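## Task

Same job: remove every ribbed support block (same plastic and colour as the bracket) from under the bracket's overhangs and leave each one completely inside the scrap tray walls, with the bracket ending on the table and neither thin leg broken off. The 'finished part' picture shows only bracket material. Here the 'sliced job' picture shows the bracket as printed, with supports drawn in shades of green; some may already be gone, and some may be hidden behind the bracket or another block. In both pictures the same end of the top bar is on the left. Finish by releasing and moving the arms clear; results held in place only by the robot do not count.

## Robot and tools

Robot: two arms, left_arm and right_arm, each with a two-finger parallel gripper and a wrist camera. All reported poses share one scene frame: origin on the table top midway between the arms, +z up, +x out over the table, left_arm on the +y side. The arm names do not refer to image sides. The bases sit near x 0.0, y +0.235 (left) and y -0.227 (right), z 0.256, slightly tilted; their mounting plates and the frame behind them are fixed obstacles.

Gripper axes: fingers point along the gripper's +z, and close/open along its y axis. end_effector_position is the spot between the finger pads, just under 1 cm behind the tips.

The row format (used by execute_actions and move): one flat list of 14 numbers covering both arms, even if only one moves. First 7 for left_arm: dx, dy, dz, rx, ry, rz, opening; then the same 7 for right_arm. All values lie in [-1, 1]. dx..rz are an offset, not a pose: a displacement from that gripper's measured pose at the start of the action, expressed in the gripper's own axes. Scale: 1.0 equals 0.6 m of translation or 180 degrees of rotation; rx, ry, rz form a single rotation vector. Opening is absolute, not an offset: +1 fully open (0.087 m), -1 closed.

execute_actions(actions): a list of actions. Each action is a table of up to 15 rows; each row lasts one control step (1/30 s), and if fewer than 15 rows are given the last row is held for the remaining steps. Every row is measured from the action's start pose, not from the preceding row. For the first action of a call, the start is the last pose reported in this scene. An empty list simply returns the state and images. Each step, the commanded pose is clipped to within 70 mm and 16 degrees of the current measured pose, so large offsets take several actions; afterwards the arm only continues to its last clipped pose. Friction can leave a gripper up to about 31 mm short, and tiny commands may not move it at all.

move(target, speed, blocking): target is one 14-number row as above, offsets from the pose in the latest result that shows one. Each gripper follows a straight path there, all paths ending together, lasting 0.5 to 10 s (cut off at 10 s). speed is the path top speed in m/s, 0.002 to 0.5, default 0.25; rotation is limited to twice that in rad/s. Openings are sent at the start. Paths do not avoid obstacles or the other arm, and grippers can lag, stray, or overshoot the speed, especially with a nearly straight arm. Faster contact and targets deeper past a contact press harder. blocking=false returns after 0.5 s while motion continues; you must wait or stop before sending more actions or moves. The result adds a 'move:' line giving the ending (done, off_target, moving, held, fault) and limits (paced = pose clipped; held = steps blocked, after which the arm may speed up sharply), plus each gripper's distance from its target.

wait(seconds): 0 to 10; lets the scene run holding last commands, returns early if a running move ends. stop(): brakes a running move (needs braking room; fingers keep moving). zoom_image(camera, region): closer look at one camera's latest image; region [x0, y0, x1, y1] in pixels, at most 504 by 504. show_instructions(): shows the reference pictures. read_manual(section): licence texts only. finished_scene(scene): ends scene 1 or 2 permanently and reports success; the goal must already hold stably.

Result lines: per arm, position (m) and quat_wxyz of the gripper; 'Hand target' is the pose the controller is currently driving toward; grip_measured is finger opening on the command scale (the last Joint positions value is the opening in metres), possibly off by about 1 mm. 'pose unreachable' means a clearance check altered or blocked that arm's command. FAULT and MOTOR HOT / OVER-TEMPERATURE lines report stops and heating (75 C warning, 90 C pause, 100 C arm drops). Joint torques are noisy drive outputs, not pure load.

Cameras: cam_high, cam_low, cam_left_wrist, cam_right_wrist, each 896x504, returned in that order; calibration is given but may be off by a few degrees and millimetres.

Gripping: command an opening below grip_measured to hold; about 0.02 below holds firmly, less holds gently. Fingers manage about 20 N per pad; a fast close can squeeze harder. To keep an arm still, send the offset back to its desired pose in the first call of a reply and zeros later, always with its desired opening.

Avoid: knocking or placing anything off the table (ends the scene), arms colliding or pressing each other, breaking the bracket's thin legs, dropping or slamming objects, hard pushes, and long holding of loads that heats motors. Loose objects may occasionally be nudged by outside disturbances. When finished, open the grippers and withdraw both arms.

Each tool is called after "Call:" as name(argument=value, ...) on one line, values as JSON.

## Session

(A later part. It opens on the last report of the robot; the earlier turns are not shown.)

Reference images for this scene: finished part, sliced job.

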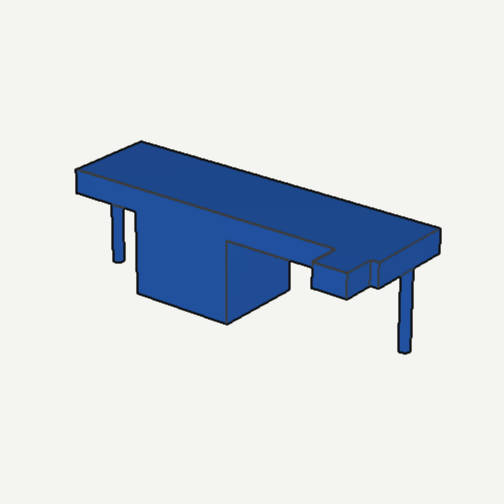

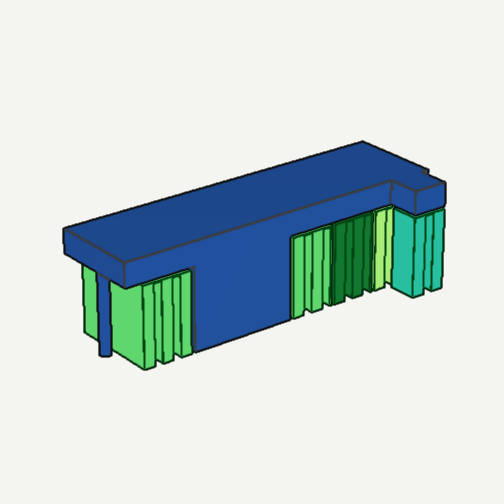

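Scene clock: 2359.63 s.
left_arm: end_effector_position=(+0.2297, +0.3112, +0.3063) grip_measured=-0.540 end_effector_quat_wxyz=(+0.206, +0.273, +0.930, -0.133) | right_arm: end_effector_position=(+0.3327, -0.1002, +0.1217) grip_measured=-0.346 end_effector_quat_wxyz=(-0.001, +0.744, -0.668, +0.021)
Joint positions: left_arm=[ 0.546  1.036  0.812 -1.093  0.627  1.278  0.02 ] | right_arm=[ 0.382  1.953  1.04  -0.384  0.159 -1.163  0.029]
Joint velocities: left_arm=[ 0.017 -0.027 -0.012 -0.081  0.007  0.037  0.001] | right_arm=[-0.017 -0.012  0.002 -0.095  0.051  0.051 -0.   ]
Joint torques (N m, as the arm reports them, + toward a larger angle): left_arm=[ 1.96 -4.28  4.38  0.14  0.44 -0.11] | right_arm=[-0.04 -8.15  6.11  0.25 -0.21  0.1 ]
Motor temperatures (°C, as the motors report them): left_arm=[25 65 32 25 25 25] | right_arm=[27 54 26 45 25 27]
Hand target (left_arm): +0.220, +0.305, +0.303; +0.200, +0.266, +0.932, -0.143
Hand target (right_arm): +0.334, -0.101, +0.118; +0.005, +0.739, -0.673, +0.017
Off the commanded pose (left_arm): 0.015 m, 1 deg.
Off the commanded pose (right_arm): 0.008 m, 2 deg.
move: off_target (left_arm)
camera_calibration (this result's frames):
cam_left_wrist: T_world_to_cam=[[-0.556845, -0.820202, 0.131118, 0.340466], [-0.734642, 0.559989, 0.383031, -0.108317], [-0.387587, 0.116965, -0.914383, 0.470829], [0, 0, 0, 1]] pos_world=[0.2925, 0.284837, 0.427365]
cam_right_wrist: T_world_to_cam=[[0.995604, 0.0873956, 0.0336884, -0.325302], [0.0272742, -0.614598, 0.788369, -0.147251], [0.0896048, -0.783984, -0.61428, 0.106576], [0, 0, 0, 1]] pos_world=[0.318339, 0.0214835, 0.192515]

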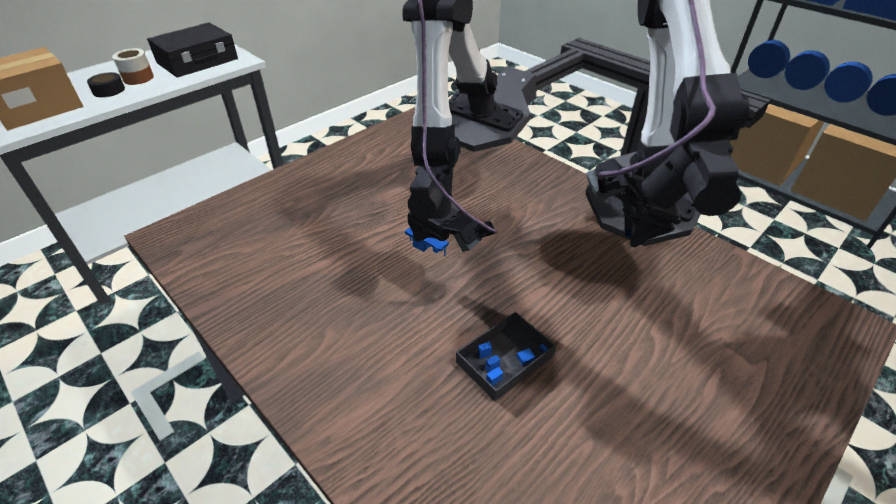

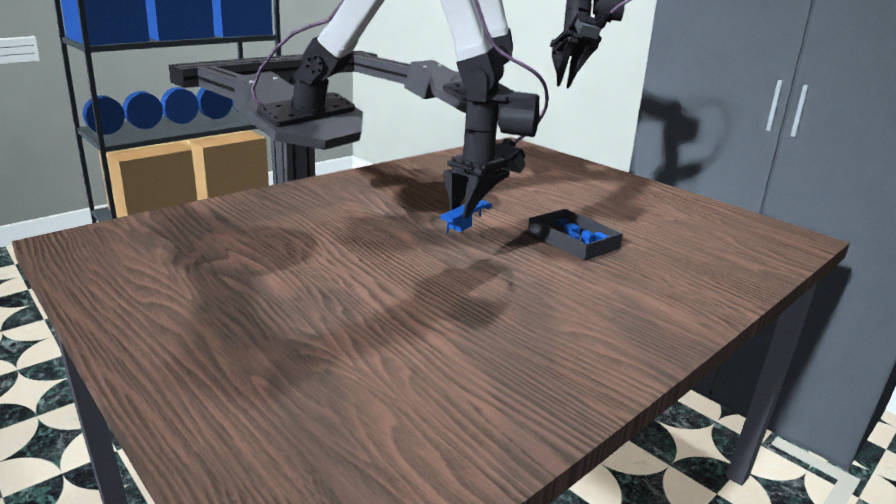

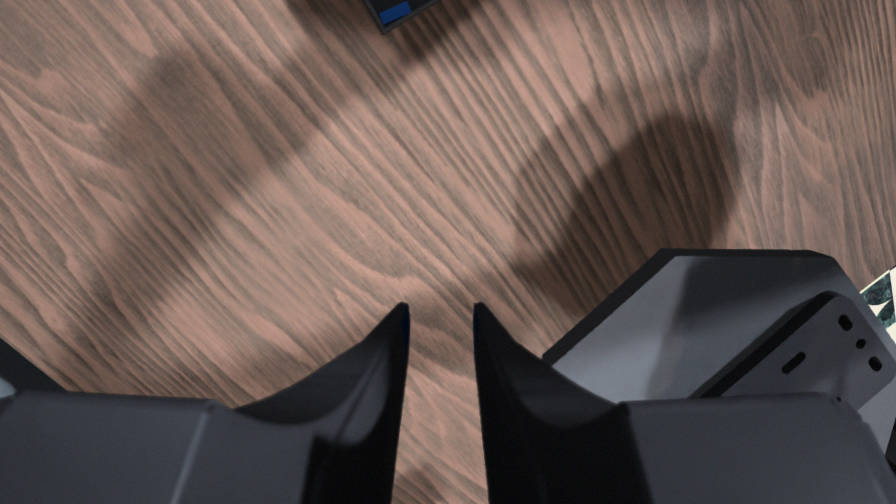

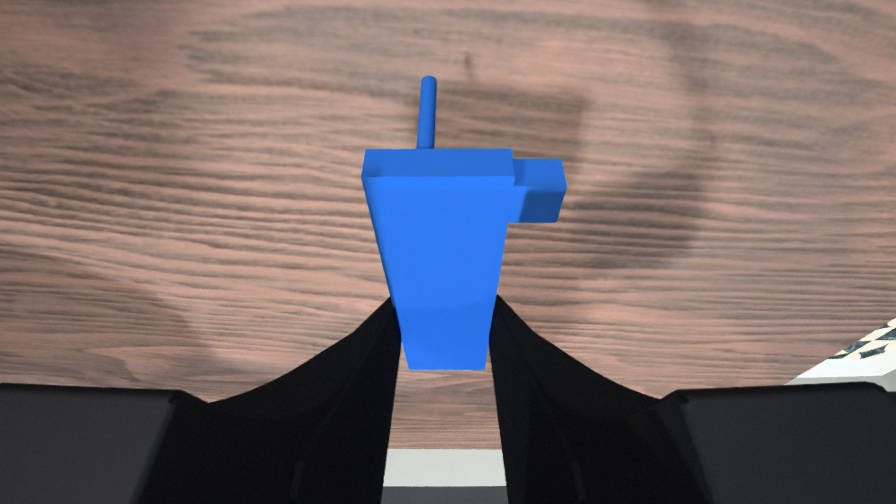

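Call:
move(target=[0,0,0,0,0,0,-0.54,0.004,0,0.1195,0,0.022,0,-0.40], speed=0.08)

Call:
zoom_image(camera="cam_low", region=[420, 200, 520, 290])

Call:
zoom_image(camera="cam_high", region=[390, 230, 480, 300])

Scene clock: 2376.50 s.
left_arm: end_effector_position=(+0.2296, +0.3111, +0.3063) grip_measured=-0.540 end_effector_quat_wxyz=(+0.206, +0.274, +0.930, -0.134) | right_arm: end_effector_position=(+0.3255, -0.1044, +0.0521) grip_measured=-0.346 end_effector_quat_wxyz=(+0.028, +0.745, -0.665, +0.038)
Joint positions: left_arm=[ 0.546  1.036  0.812 -1.094  0.628  1.28   0.02 ] | right_arm=[ 0.382  2.208  1.083 -0.218  0.21  -1.163  0.029]
Joint velocities: left_arm=[ 0.002 -0.002  0.002 -0.037 -0.037 -0.007 -0.   ] | right_arm=[-0.012  0.017 -0.012 -0.022  0.022 -0.022  0.   ]
Joint torques (N m, as the arm reports them, + toward a larger angle): left_arm=[ 0.8  -3.12  6.76  0.37  0.39 -0.17] | right_arm=[ 0.18 -9.33  5.    0.32  0.01 -0.01]
Motor temperatures (°C, as the motors report them): left_arm=[25 59 31 25 26 25] | right_arm=[26 52 27 42 25 27]
Hand target (left_arm): +0.230, +0.311, +0.306; +0.206, +0.273, +0.930, -0.133
Hand target (right_arm): +0.335, -0.104, +0.050; +0.022, +0.743, -0.668, +0.047
Off the commanded pose (left_arm): 0.000 m, 0 deg.
Off the commanded pose (right_arm): 0.010 m, 1 deg.
move: done
camera_calibration (this result's frames):
cam_left_wrist: T_world_to_cam=[[-0.557837, -0.819473, 0.131462, 0.340181], [-0.734105, 0.561081, 0.382464, -0.108617], [-0.387179, 0.116846, -0.914571, 0.470845], [0, 0, 0, 1]] pos_world=[0.292331, 0.284695, 0.427443]
cam_right_wrist: T_world_to_cam=[[0.995405, 0.0947044, 0.0141211, -0.31359], [0.0416112, -0.560671, 0.826992, -0.0958243], [0.0862371, -0.822605, -0.562036, 0.0554901], [0, 0, 0, 1]] pos_world=[0.311351, 0.0216188, 0.114862]

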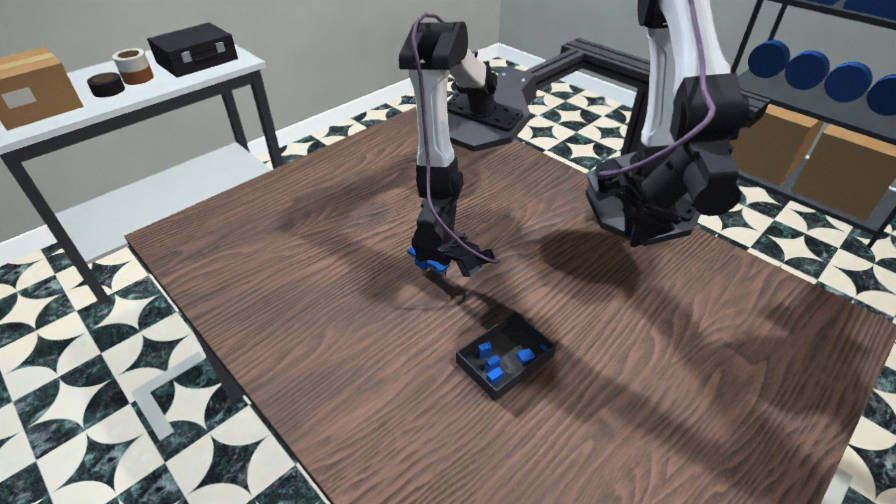

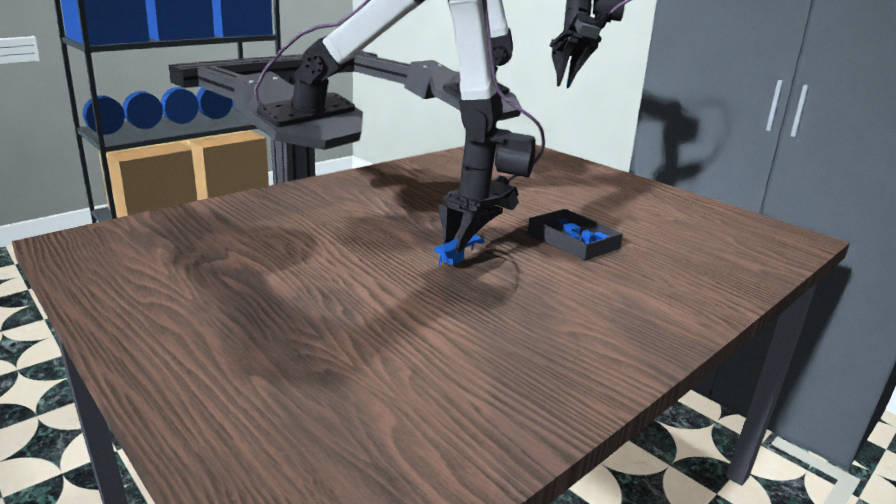

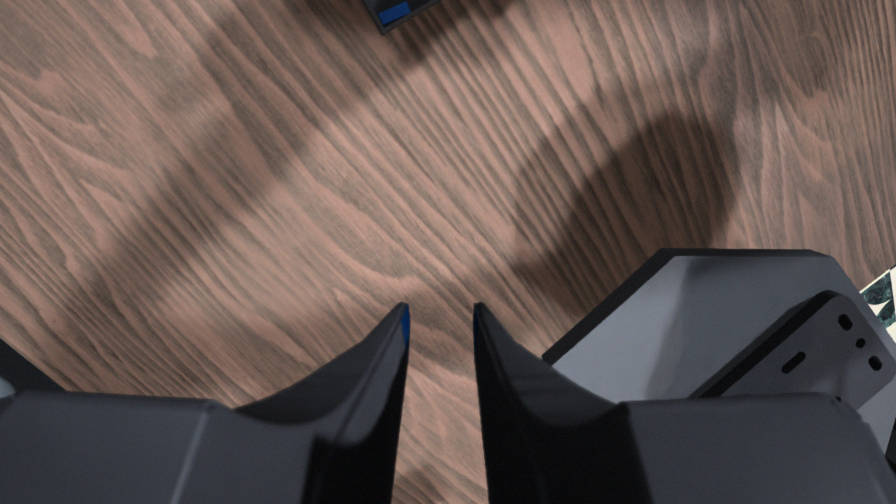

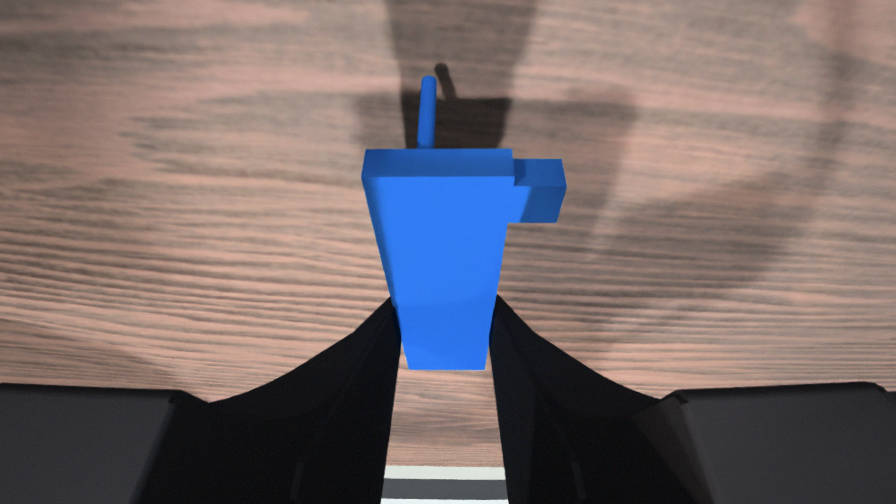

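Region (420, 200, 520, 290) of cam_low's 896x504 image, scaled by 5.040, with more detail than that image has; it fills the top 454 rows of this view, and the rest is white.

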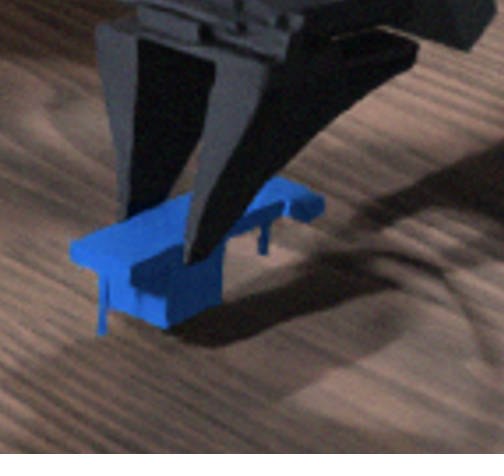

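Region (390, 230, 480, 300) of cam_high's 896x504 image, scaled by 5.600, with more detail than that image has.

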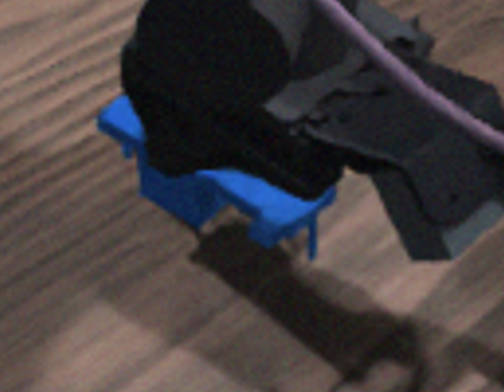

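Call:
move(target=[0,0,0,0,0,0,-0.54,0,-0.0157,0.0122,0,0,0,-0.40], speed=0.015)

Call:
zoom_image(camera="cam_low", region=[420, 210, 510, 290])

Scene clock: 2386.30 s.
left_arm: end_effector_position=(+0.2296, +0.3111, +0.3063) grip_measured=-0.540 end_effector_quat_wxyz=(+0.206, +0.274, +0.930, -0.134) | right_arm: end_effector_position=(+0.3310, -0.1010, +0.0487) grip_measured=-0.346 end_effector_quat_wxyz=(+0.025, +0.747, -0.663, +0.039)
Joint positions: left_arm=[ 0.546  1.036  0.812 -1.094  0.628  1.28   0.02 ] | right_arm=[ 0.382  2.226  1.108 -0.217  0.21  -1.169  0.029]
Joint velocities: left_arm=[ 0.002 -0.007  0.002  0.066 -0.051  0.037  0.   ] | right_arm=[ 0.007  0.007 -0.022 -0.022 -0.051  0.007  0.   ]
Joint torques (N m, as the arm reports them, + toward a larger angle): left_arm=[ 0.77 -3.12  6.76  0.33  0.42 -0.15] | right_arm=[-0.38 -9.17  4.88  0.17 -0.15 -0.03]
Motor temperatures (°C, as the motors report them): left_arm=[25 56 32 25 26 25] | right_arm=[26 51 27 41 25 27]
Hand target (left_arm): +0.230, +0.311, +0.306; +0.206, +0.274, +0.930, -0.134
Hand target (right_arm): +0.335, -0.104, +0.045; +0.028, +0.745, -0.665, +0.038
Off the commanded pose (left_arm): 0.000 m, 0 deg.
Off the commanded pose (right_arm): 0.006 m, 0 deg.
move: done
camera_calibration (this result's frames):
cam_left_wrist: T_world_to_cam=[[-0.557837, -0.819473, 0.131462, 0.340181], [-0.734105, 0.561081, 0.382464, -0.108617], [-0.387179, 0.116846, -0.914571, 0.470845], [0, 0, 0, 1]] pos_world=[0.292331, 0.284695, 0.427443]
cam_right_wrist: T_world_to_cam=[[0.994796, 0.0998447, 0.0202863, -0.318866], [0.0396737, -0.563009, 0.825498, -0.0909119], [0.0938429, -0.820397, -0.564041, 0.0537168], [0, 0, 0, 1]] pos_world=[0.315773, 0.024722, 0.111815]

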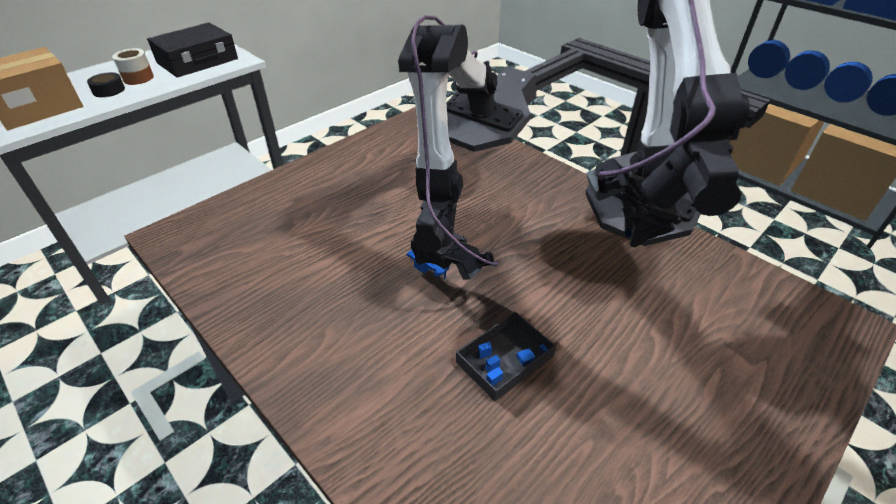

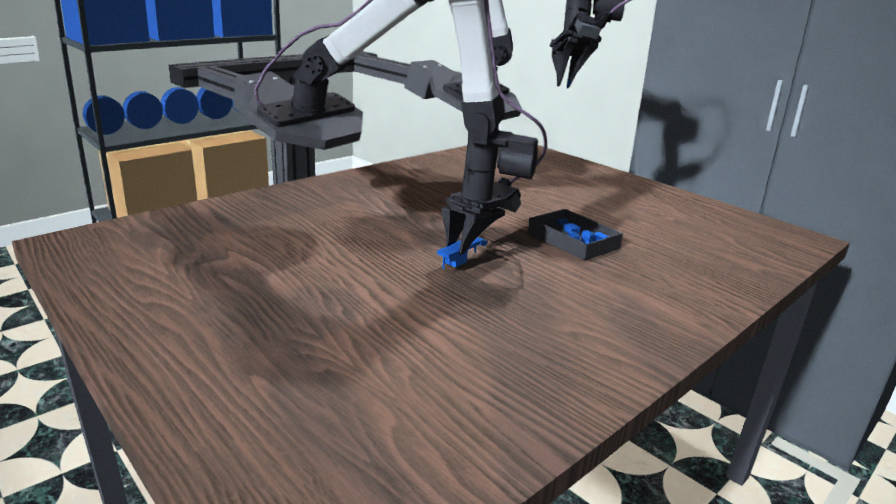

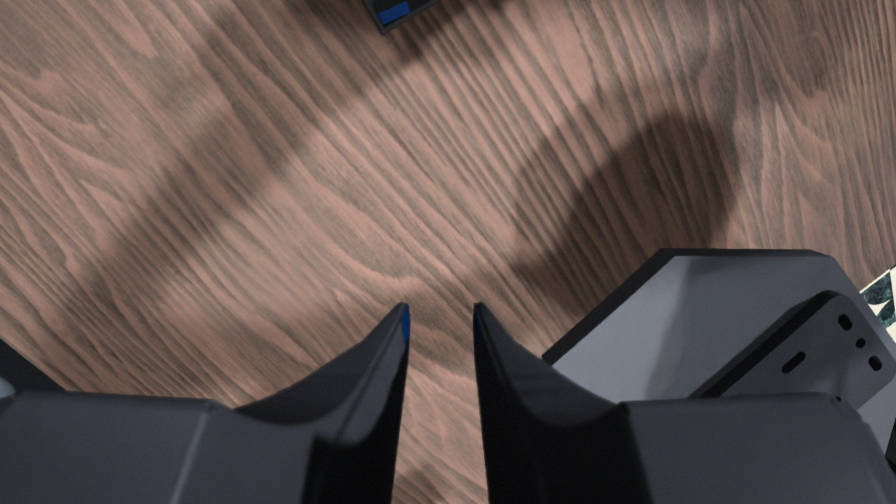

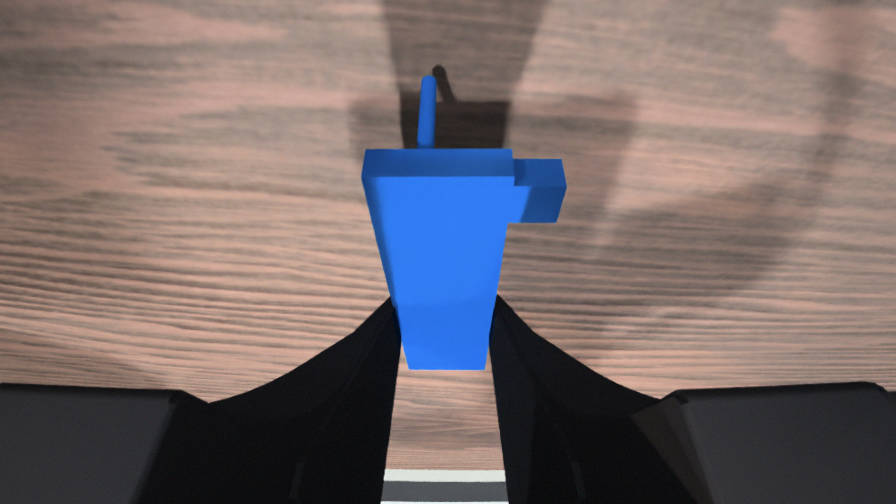

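Region (420, 210, 510, 290) of cam_low's 896x504 image, scaled by 5.600, with more detail than that image has.

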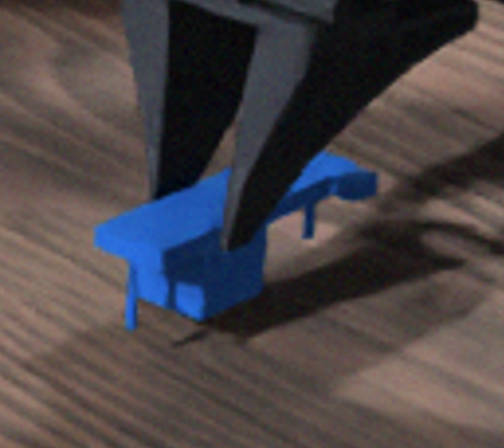

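Call:
move(target=[0,0,0,0,0,0,-0.54,0.004,-0.0058,0.0168,0,0,0,-0.40], speed=0.015)

Call:
zoom_image(camera="cam_low", region=[420, 210, 510, 290])

Call:
zoom_image(camera="cam_right_wrist", region=[390, 50, 490, 130])

Scene clock: 2390.90 s.
left_arm: end_effector_position=(+0.2296, +0.3111, +0.3063) grip_measured=-0.540 end_effector_quat_wxyz=(+0.206, +0.274, +0.930, -0.134) | right_arm: end_effector_position=(+0.3280, -0.1020, +0.0430) grip_measured=-0.346 end_effector_quat_wxyz=(+0.029, +0.750, -0.660, +0.038)
Joint positions: left_arm=[ 0.546  1.036  0.812 -1.094  0.628  1.28   0.02 ] | right_arm=[ 0.382  2.245  1.108 -0.206  0.21  -1.176  0.029]
Joint velocities: left_arm=[-0.002 -0.007  0.002  0.022 -0.007  0.022  0.   ] | right_arm=[ 0.007  0.007  0.017  0.022 -0.051 -0.066 -0.   ]
Joint torques (N m, as the arm reports them, + toward a larger angle): left_arm=[ 0.67 -3.09  6.73  0.36  0.39 -0.17] | right_arm=[-0.52 -9.32  4.46  0.3  -0.12 -0.04]
Motor temperatures (°C, as the motors report them): left_arm=[25 55 32 25 26 25] | right_arm=[26 51 27 40 25 27]
Hand target (left_arm): +0.230, +0.311, +0.306; +0.206, +0.274, +0.930, -0.134
Hand target (right_arm): +0.335, -0.104, +0.039; +0.025, +0.747, -0.663, +0.039
Off the commanded pose (left_arm): 0.000 m, 0 deg.
Off the commanded pose (right_arm): 0.008 m, 1 deg.
move: done
camera_calibration (this result's frames):
cam_left_wrist: T_world_to_cam=[[-0.557837, -0.819473, 0.131462, 0.340181], [-0.734105, 0.561081, 0.382464, -0.108617], [-0.387179, 0.116846, -0.914571, 0.470845], [0, 0, 0, 1]] pos_world=[0.292331, 0.284695, 0.427443]
cam_right_wrist: T_world_to_cam=[[0.99411, 0.107712, 0.0120175, -0.314322], [0.0505778, -0.55913, 0.827536, -0.0898704], [0.0958545, -0.822054, -0.561284, 0.0489697], [0, 0, 0, 1]] pos_world=[0.312322, 0.0238626, 0.105634]

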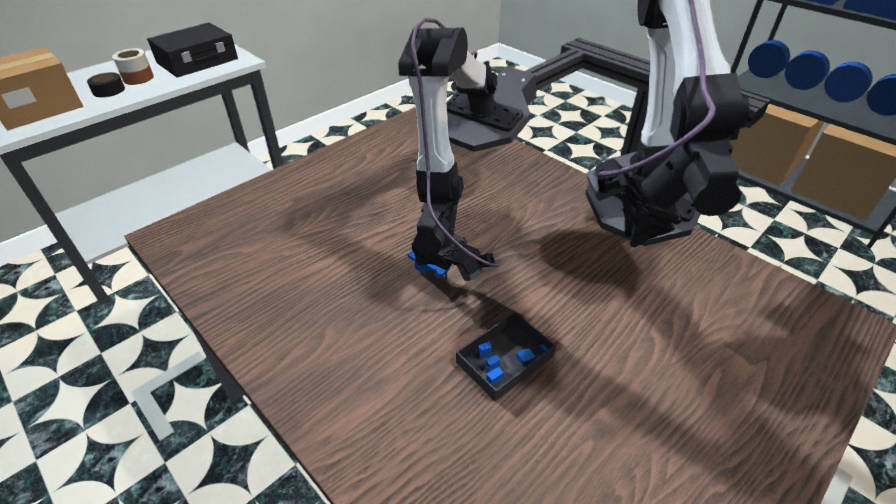

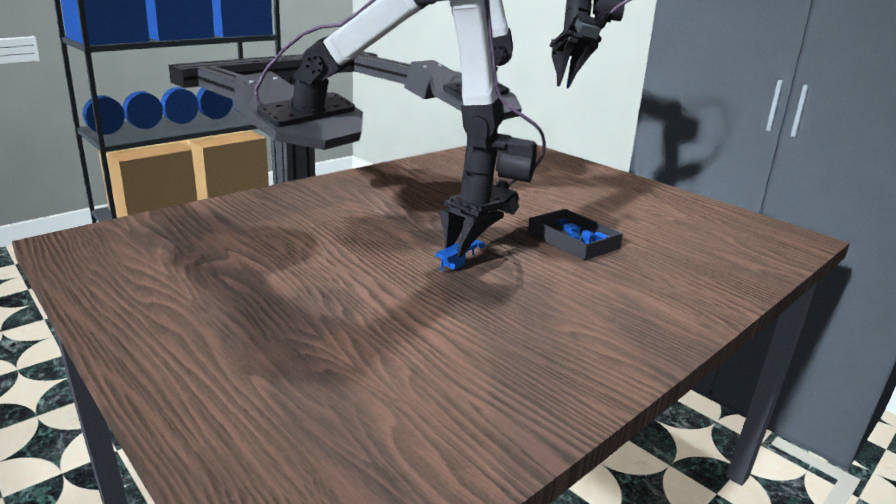

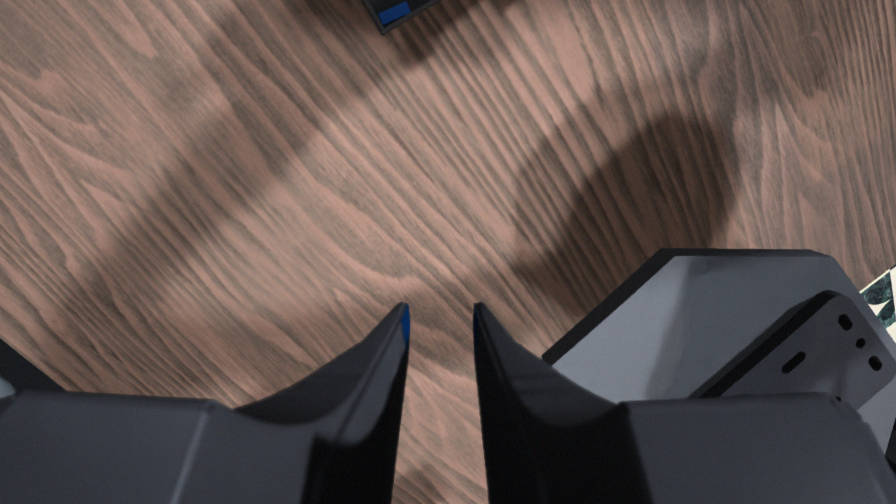

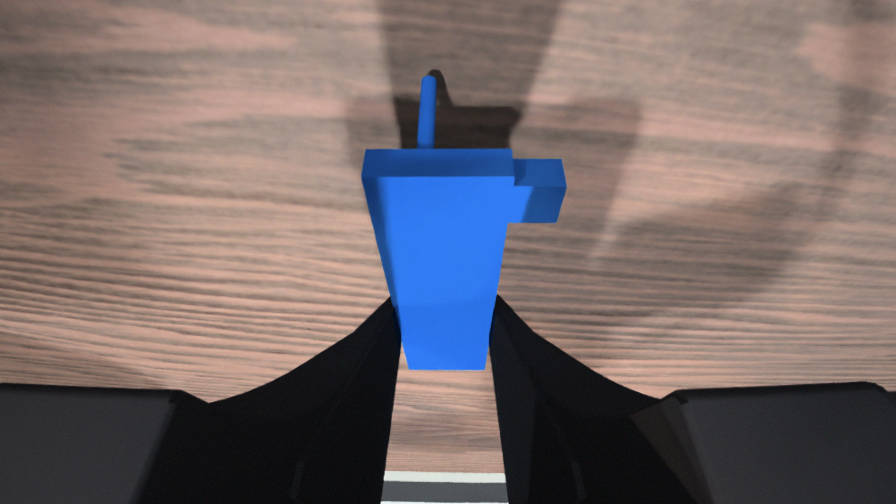

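Region (420, 210, 510, 290) of cam_low's 896x504 image, scaled by 5.600, with more detail than that image has.

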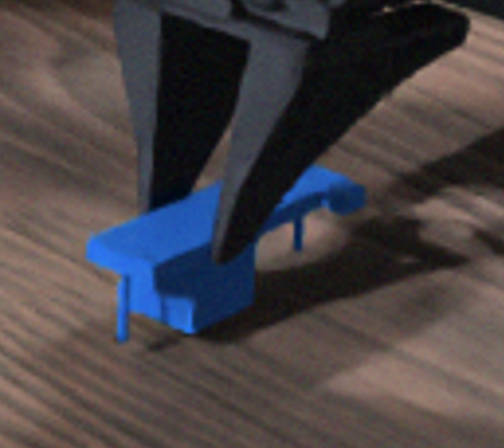

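Region (390, 50, 490, 130) of cam_right_wrist's 896x504 image, scaled by 5.040, with more detail than that image has; it fills the top 403 rows of this view, and the rest is white.

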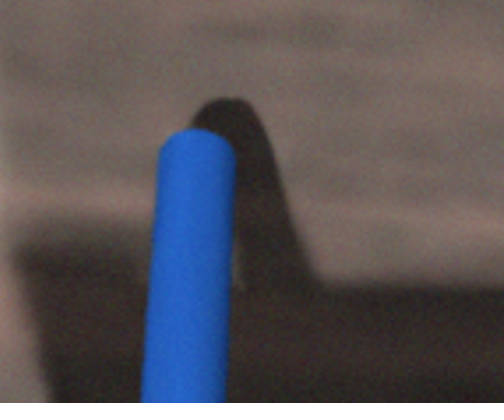

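Call:
move(target=[0,0,0,0,0,0,-0.54,0.0028,-0.0112,0.0172,0,0,0,-0.40], speed=0.012)

Call:
zoom_image(camera="cam_low", region=[420, 210, 510, 290])

Call:
zoom_image(camera="cam_right_wrist", region=[390, 50, 490, 130])

Scene clock: 2397.00 s.
left_arm: end_effector_position=(+0.2296, +0.3111, +0.3063) grip_measured=-0.540 end_effector_quat_wxyz=(+0.206, +0.274, +0.930, -0.134) | right_arm: end_effector_position=(+0.3280, -0.1013, +0.0371) grip_measured=-0.346 end_effector_quat_wxyz=(+0.032, +0.753, -0.656, +0.037)
Joint positions: left_arm=[ 0.546  1.036  0.812 -1.094  0.628  1.28   0.02 ] | right_arm=[ 0.382  2.269  1.122 -0.202  0.21  -1.185  0.029]
Joint velocities: left_arm=[-0.007 -0.007  0.002  0.007  0.007 -0.022 -0.001] | right_arm=[-0.012 -0.007  0.007  0.037 -0.037 -0.022 -0.   ]
Joint torques (N m, as the arm reports them, + toward a larger angle): left_arm=[ 0.77 -3.01  6.78  0.33  0.44 -0.14] | right_arm=[-0.62 -9.31  4.6   0.26 -0.14 -0.07]
Motor temperatures (°C, as the motors report them): left_arm=[25 53 32 25 26 25] | right_arm=[26 51 28 40 25 27]
Hand target (left_arm): +0.230, +0.311, +0.306; +0.206, +0.274, +0.930, -0.134
Hand target (right_arm): +0.335, -0.104, +0.033; +0.029, +0.750, -0.660, +0.038
Off the commanded pose (left_arm): 0.000 m, 0 deg.
Off the commanded pose (right_arm): 0.009 m, 1 deg.
move: done
camera_calibration (this result's frames):
cam_left_wrist: T_world_to_cam=[[-0.557837, -0.819473, 0.131462, 0.340181], [-0.734105, 0.561081, 0.382464, -0.108617], [-0.387179, 0.116846, -0.914571, 0.470845], [0, 0, 0, 1]] pos_world=[0.292331, 0.284695, 0.427443]
cam_right_wrist: T_world_to_cam=[[0.993055, 0.11752, 0.00556914, -0.312783], [0.0611472, -0.555981, 0.828943, -0.0878765], [0.100514, -0.822845, -0.559306, 0.0445599], [0, 0, 0, 1]] pos_world=[0.311506, 0.0245666, 0.0995092]

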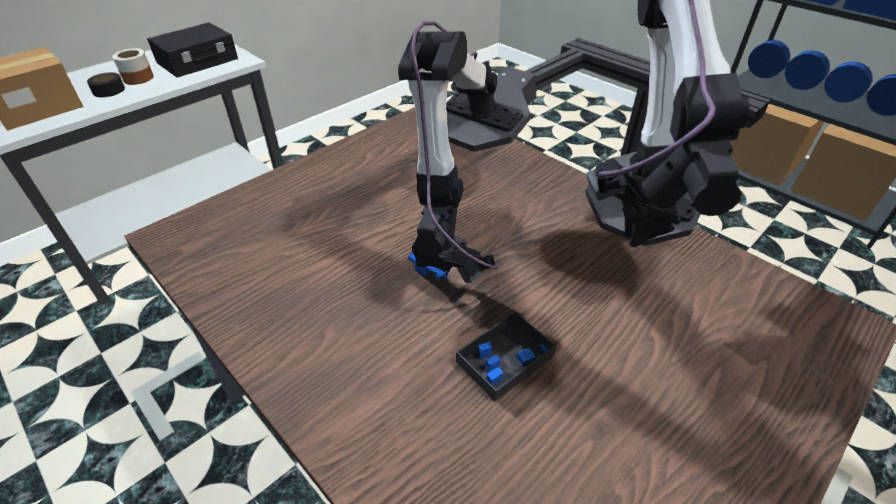

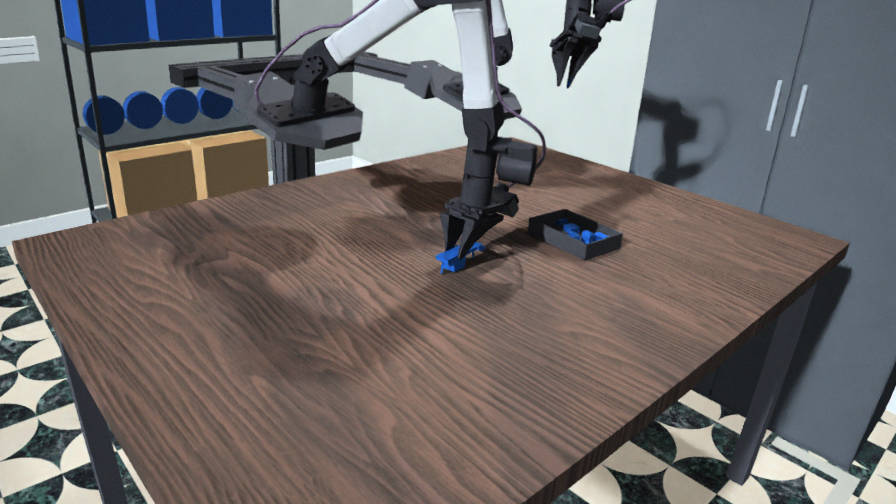

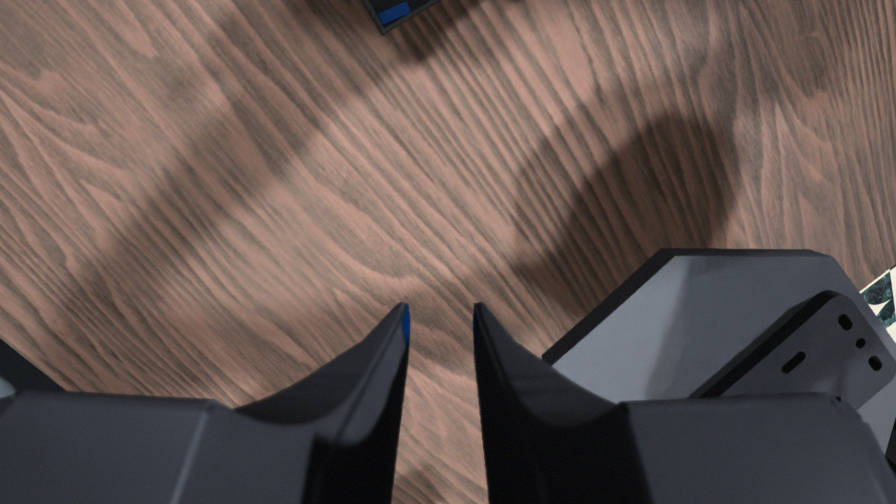

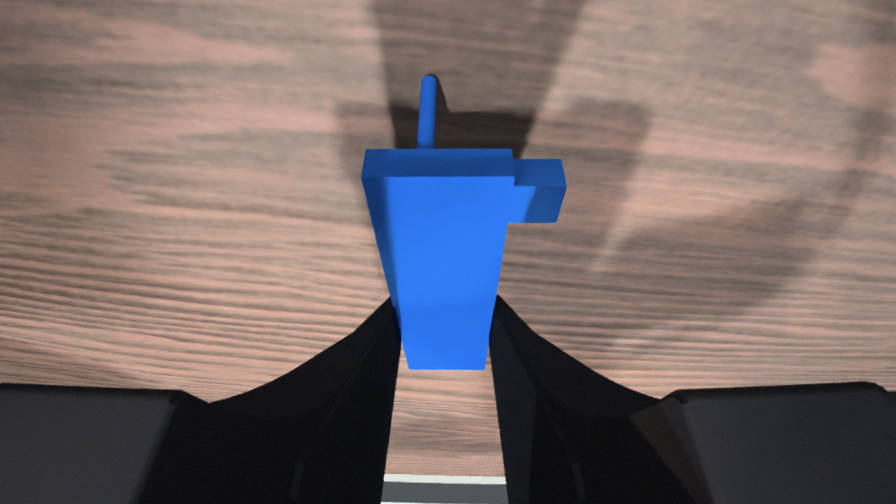

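Region (420, 210, 510, 290) of cam_low's 896x504 image, scaled by 5.600, with more detail than that image has.

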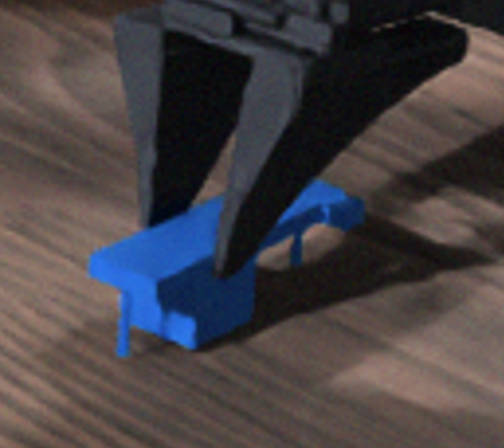

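Region (390, 50, 490, 130) of cam_right_wrist's 896x504 image, scaled by 5.040, with more detail than that image has; it fills the top 403 rows of this view, and the rest is white.

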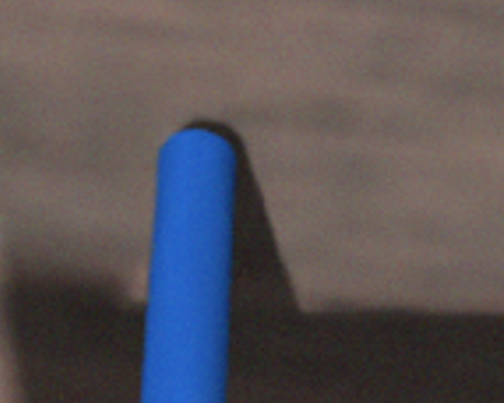

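Call:
execute_actions(actions=[[[0,0,0,0,0,0,-0.54,0,0,0,0,0,0,-0.38],[0,0,0,0,0,0,-0.54,0,0,0,0,0,0,-0.37],[0,0,0,0,0,0,-0.54,0,0,0,0,0,0,-0.36],[0,0,0,0,0,0,-0.54,0,0,0,0,0,0,-0.355],[0,0,0,0,0,0,-0.54,0,0,0,0,0,0,-0.35],[0,0,0,0,0,0,-0.54,0,0,0,0,0,0,-0.348],[0,0,0,0,0,0,-0.54,0,0,0,0,0,0,-0.346],[0,0,0,0,0,0,-0.54,0,0,0,0,0,0,-0.344],[0,0,0,0,0,0,-0.54,0,0,0,0,0,0,-0.342],[0,0,0,0,0,0,-0.54,0,0,0,0,0,0,-0.34],[0,0,0,0,0,0,-0.54,0,0,0,0,0,0,-0.335],[0,0,0,0,0,0,-0.54,0,0,0,0,0,0,-0.33],[0,0,0,0,0,0,-0.54,0,0,0,0,0,0,-0.32],[0,0,0,0,0,0,-0.54,0,0,0,0,0,0,-0.31],[0,0,0,0,0,0,-0.54,0,0,0,0,0,0,-0.30]],[[0,0,0,0,0,0,-0.54,0,0,0,0,0,0,-0.25],[0,0,0,0,0,0,-0.54,0,0,0,0,0,0,-0.20],[0,0,0,0,0,0,-0.54,0,0,0,0,0,0,-0.15],[0,0,0,0,0,0,-0.54,0,0,0,0,0,0,-0.10],[0,0,0,0,0,0,-0.54,0,0,0,0,0,0,-0.05],[0,0,0,0,0,0,-0.54,0,0,0,0,0,0,0.0],[0,0,0,0,0,0,-0.54,0,0,0,0,0,0,0.05],[0,0,0,0,0,0,-0.54,0,0,0,0,0,0,0.10]]])

Call:
zoom_image(camera="cam_low", region=[420, 210, 510, 290])

Scene clock: 2406.60 s.
left_arm: end_effector_position=(+0.2296, +0.3111, +0.3063) grip_measured=-0.540 end_effector_quat_wxyz=(+0.206, +0.274, +0.930, -0.134) | right_arm: end_effector_position=(+0.3280, -0.1013, +0.0371) grip_measured=+0.100 end_effector_quat_wxyz=(+0.032, +0.753, -0.656, +0.037)
Joint positions: left_arm=[ 0.546  1.036  0.812 -1.094  0.628  1.28   0.02 ] | right_arm=[ 0.382  2.269  1.122 -0.202  0.21  -1.185  0.048]
Joint velocities: left_arm=[ 0.002 -0.002 -0.012 -0.007 -0.007 -0.037 -0.001] | right_arm=[ 0.007 -0.002 -0.012 -0.051 -0.007 -0.022  0.   ]
Joint torques (N m, as the arm reports them, + toward a larger angle): left_arm=[ 0.81 -3.09  6.85  0.34  0.42 -0.17] | right_arm=[  0.9  -10.7    2.74   0.21  -0.11   0.03]
Motor temperatures (°C, as the motors report them): left_arm=[25 51 33 25 26 25] | right_arm=[26 51 28 39 25 27]
Hand target (left_arm): +0.230, +0.311, +0.306; +0.206, +0.274, +0.930, -0.134
Hand target (right_arm): +0.328, -0.101, +0.037; +0.032, +0.753, -0.656, +0.037
Off the commanded pose (left_arm): 0.000 m, 0 deg.
Off the commanded pose (right_arm): 0.000 m, 0 deg.
camera_calibration (this result's frames):
cam_left_wrist: T_world_to_cam=[[-0.557837, -0.819473, 0.131462, 0.340181], [-0.734105, 0.561081, 0.382464, -0.108617], [-0.387179, 0.116846, -0.914571, 0.470845], [0, 0, 0, 1]] pos_world=[0.292331, 0.284695, 0.427443]
cam_right_wrist: T_world_to_cam=[[0.993055, 0.11752, 0.00556914, -0.312783], [0.0611472, -0.555981, 0.828943, -0.0878765], [0.100514, -0.822845, -0.559306, 0.0445599], [0, 0, 0, 1]] pos_world=[0.311506, 0.0245666, 0.0995092]

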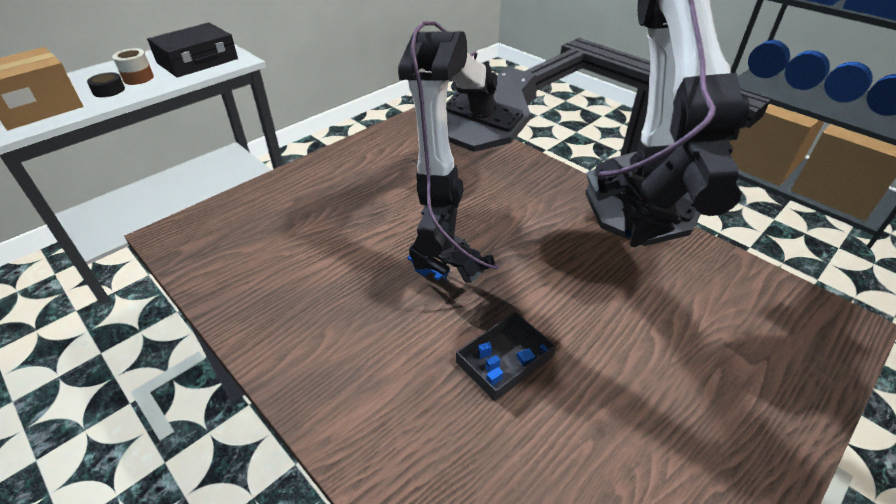

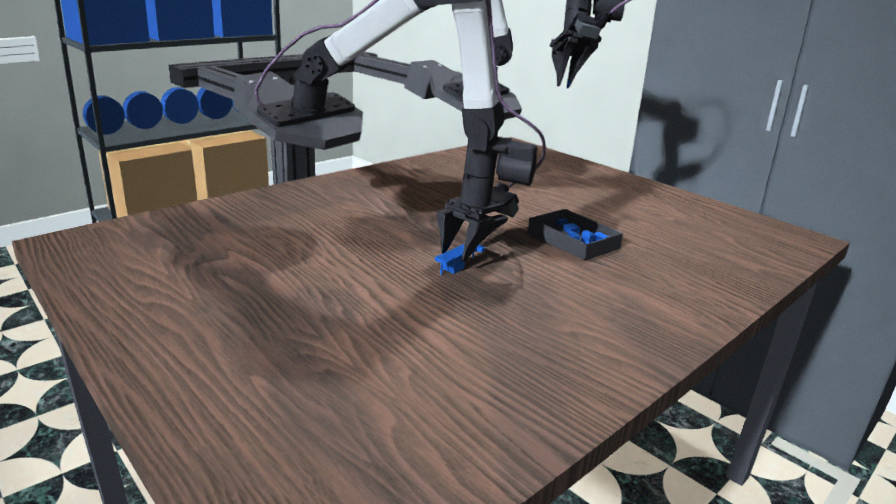

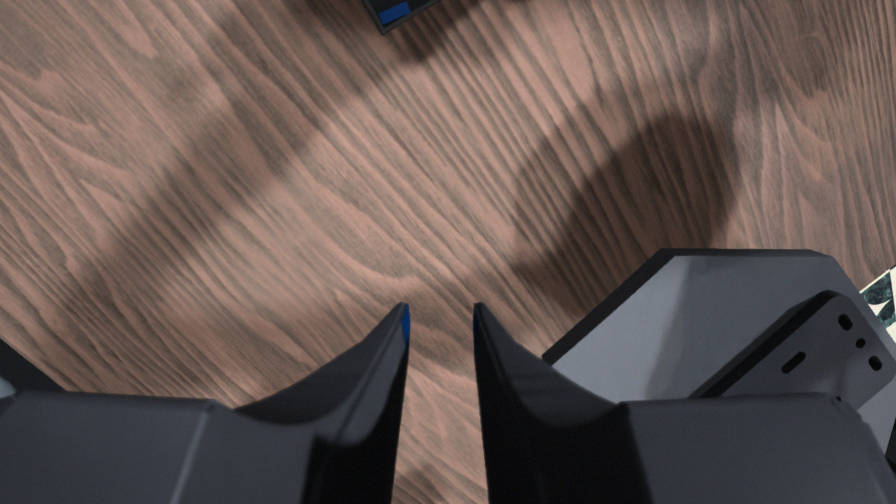

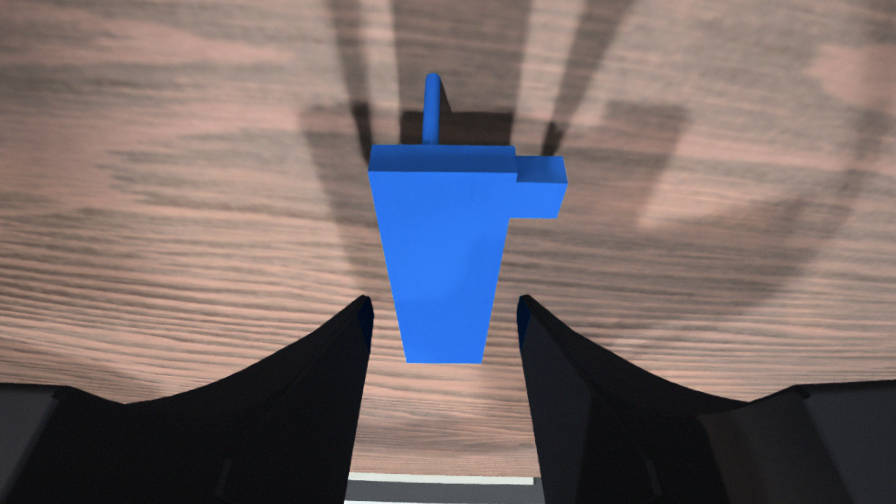

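Region (420, 210, 510, 290) of cam_low's 896x504 image, scaled by 5.600, with more detail than that image has.

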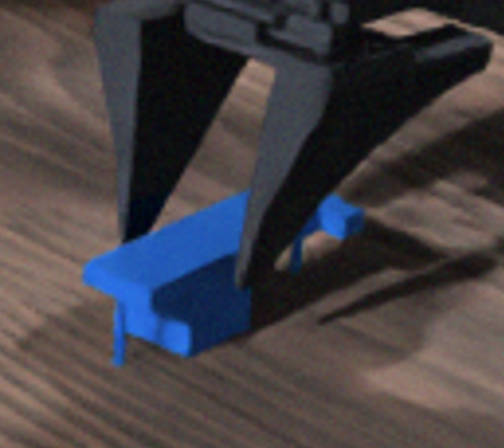

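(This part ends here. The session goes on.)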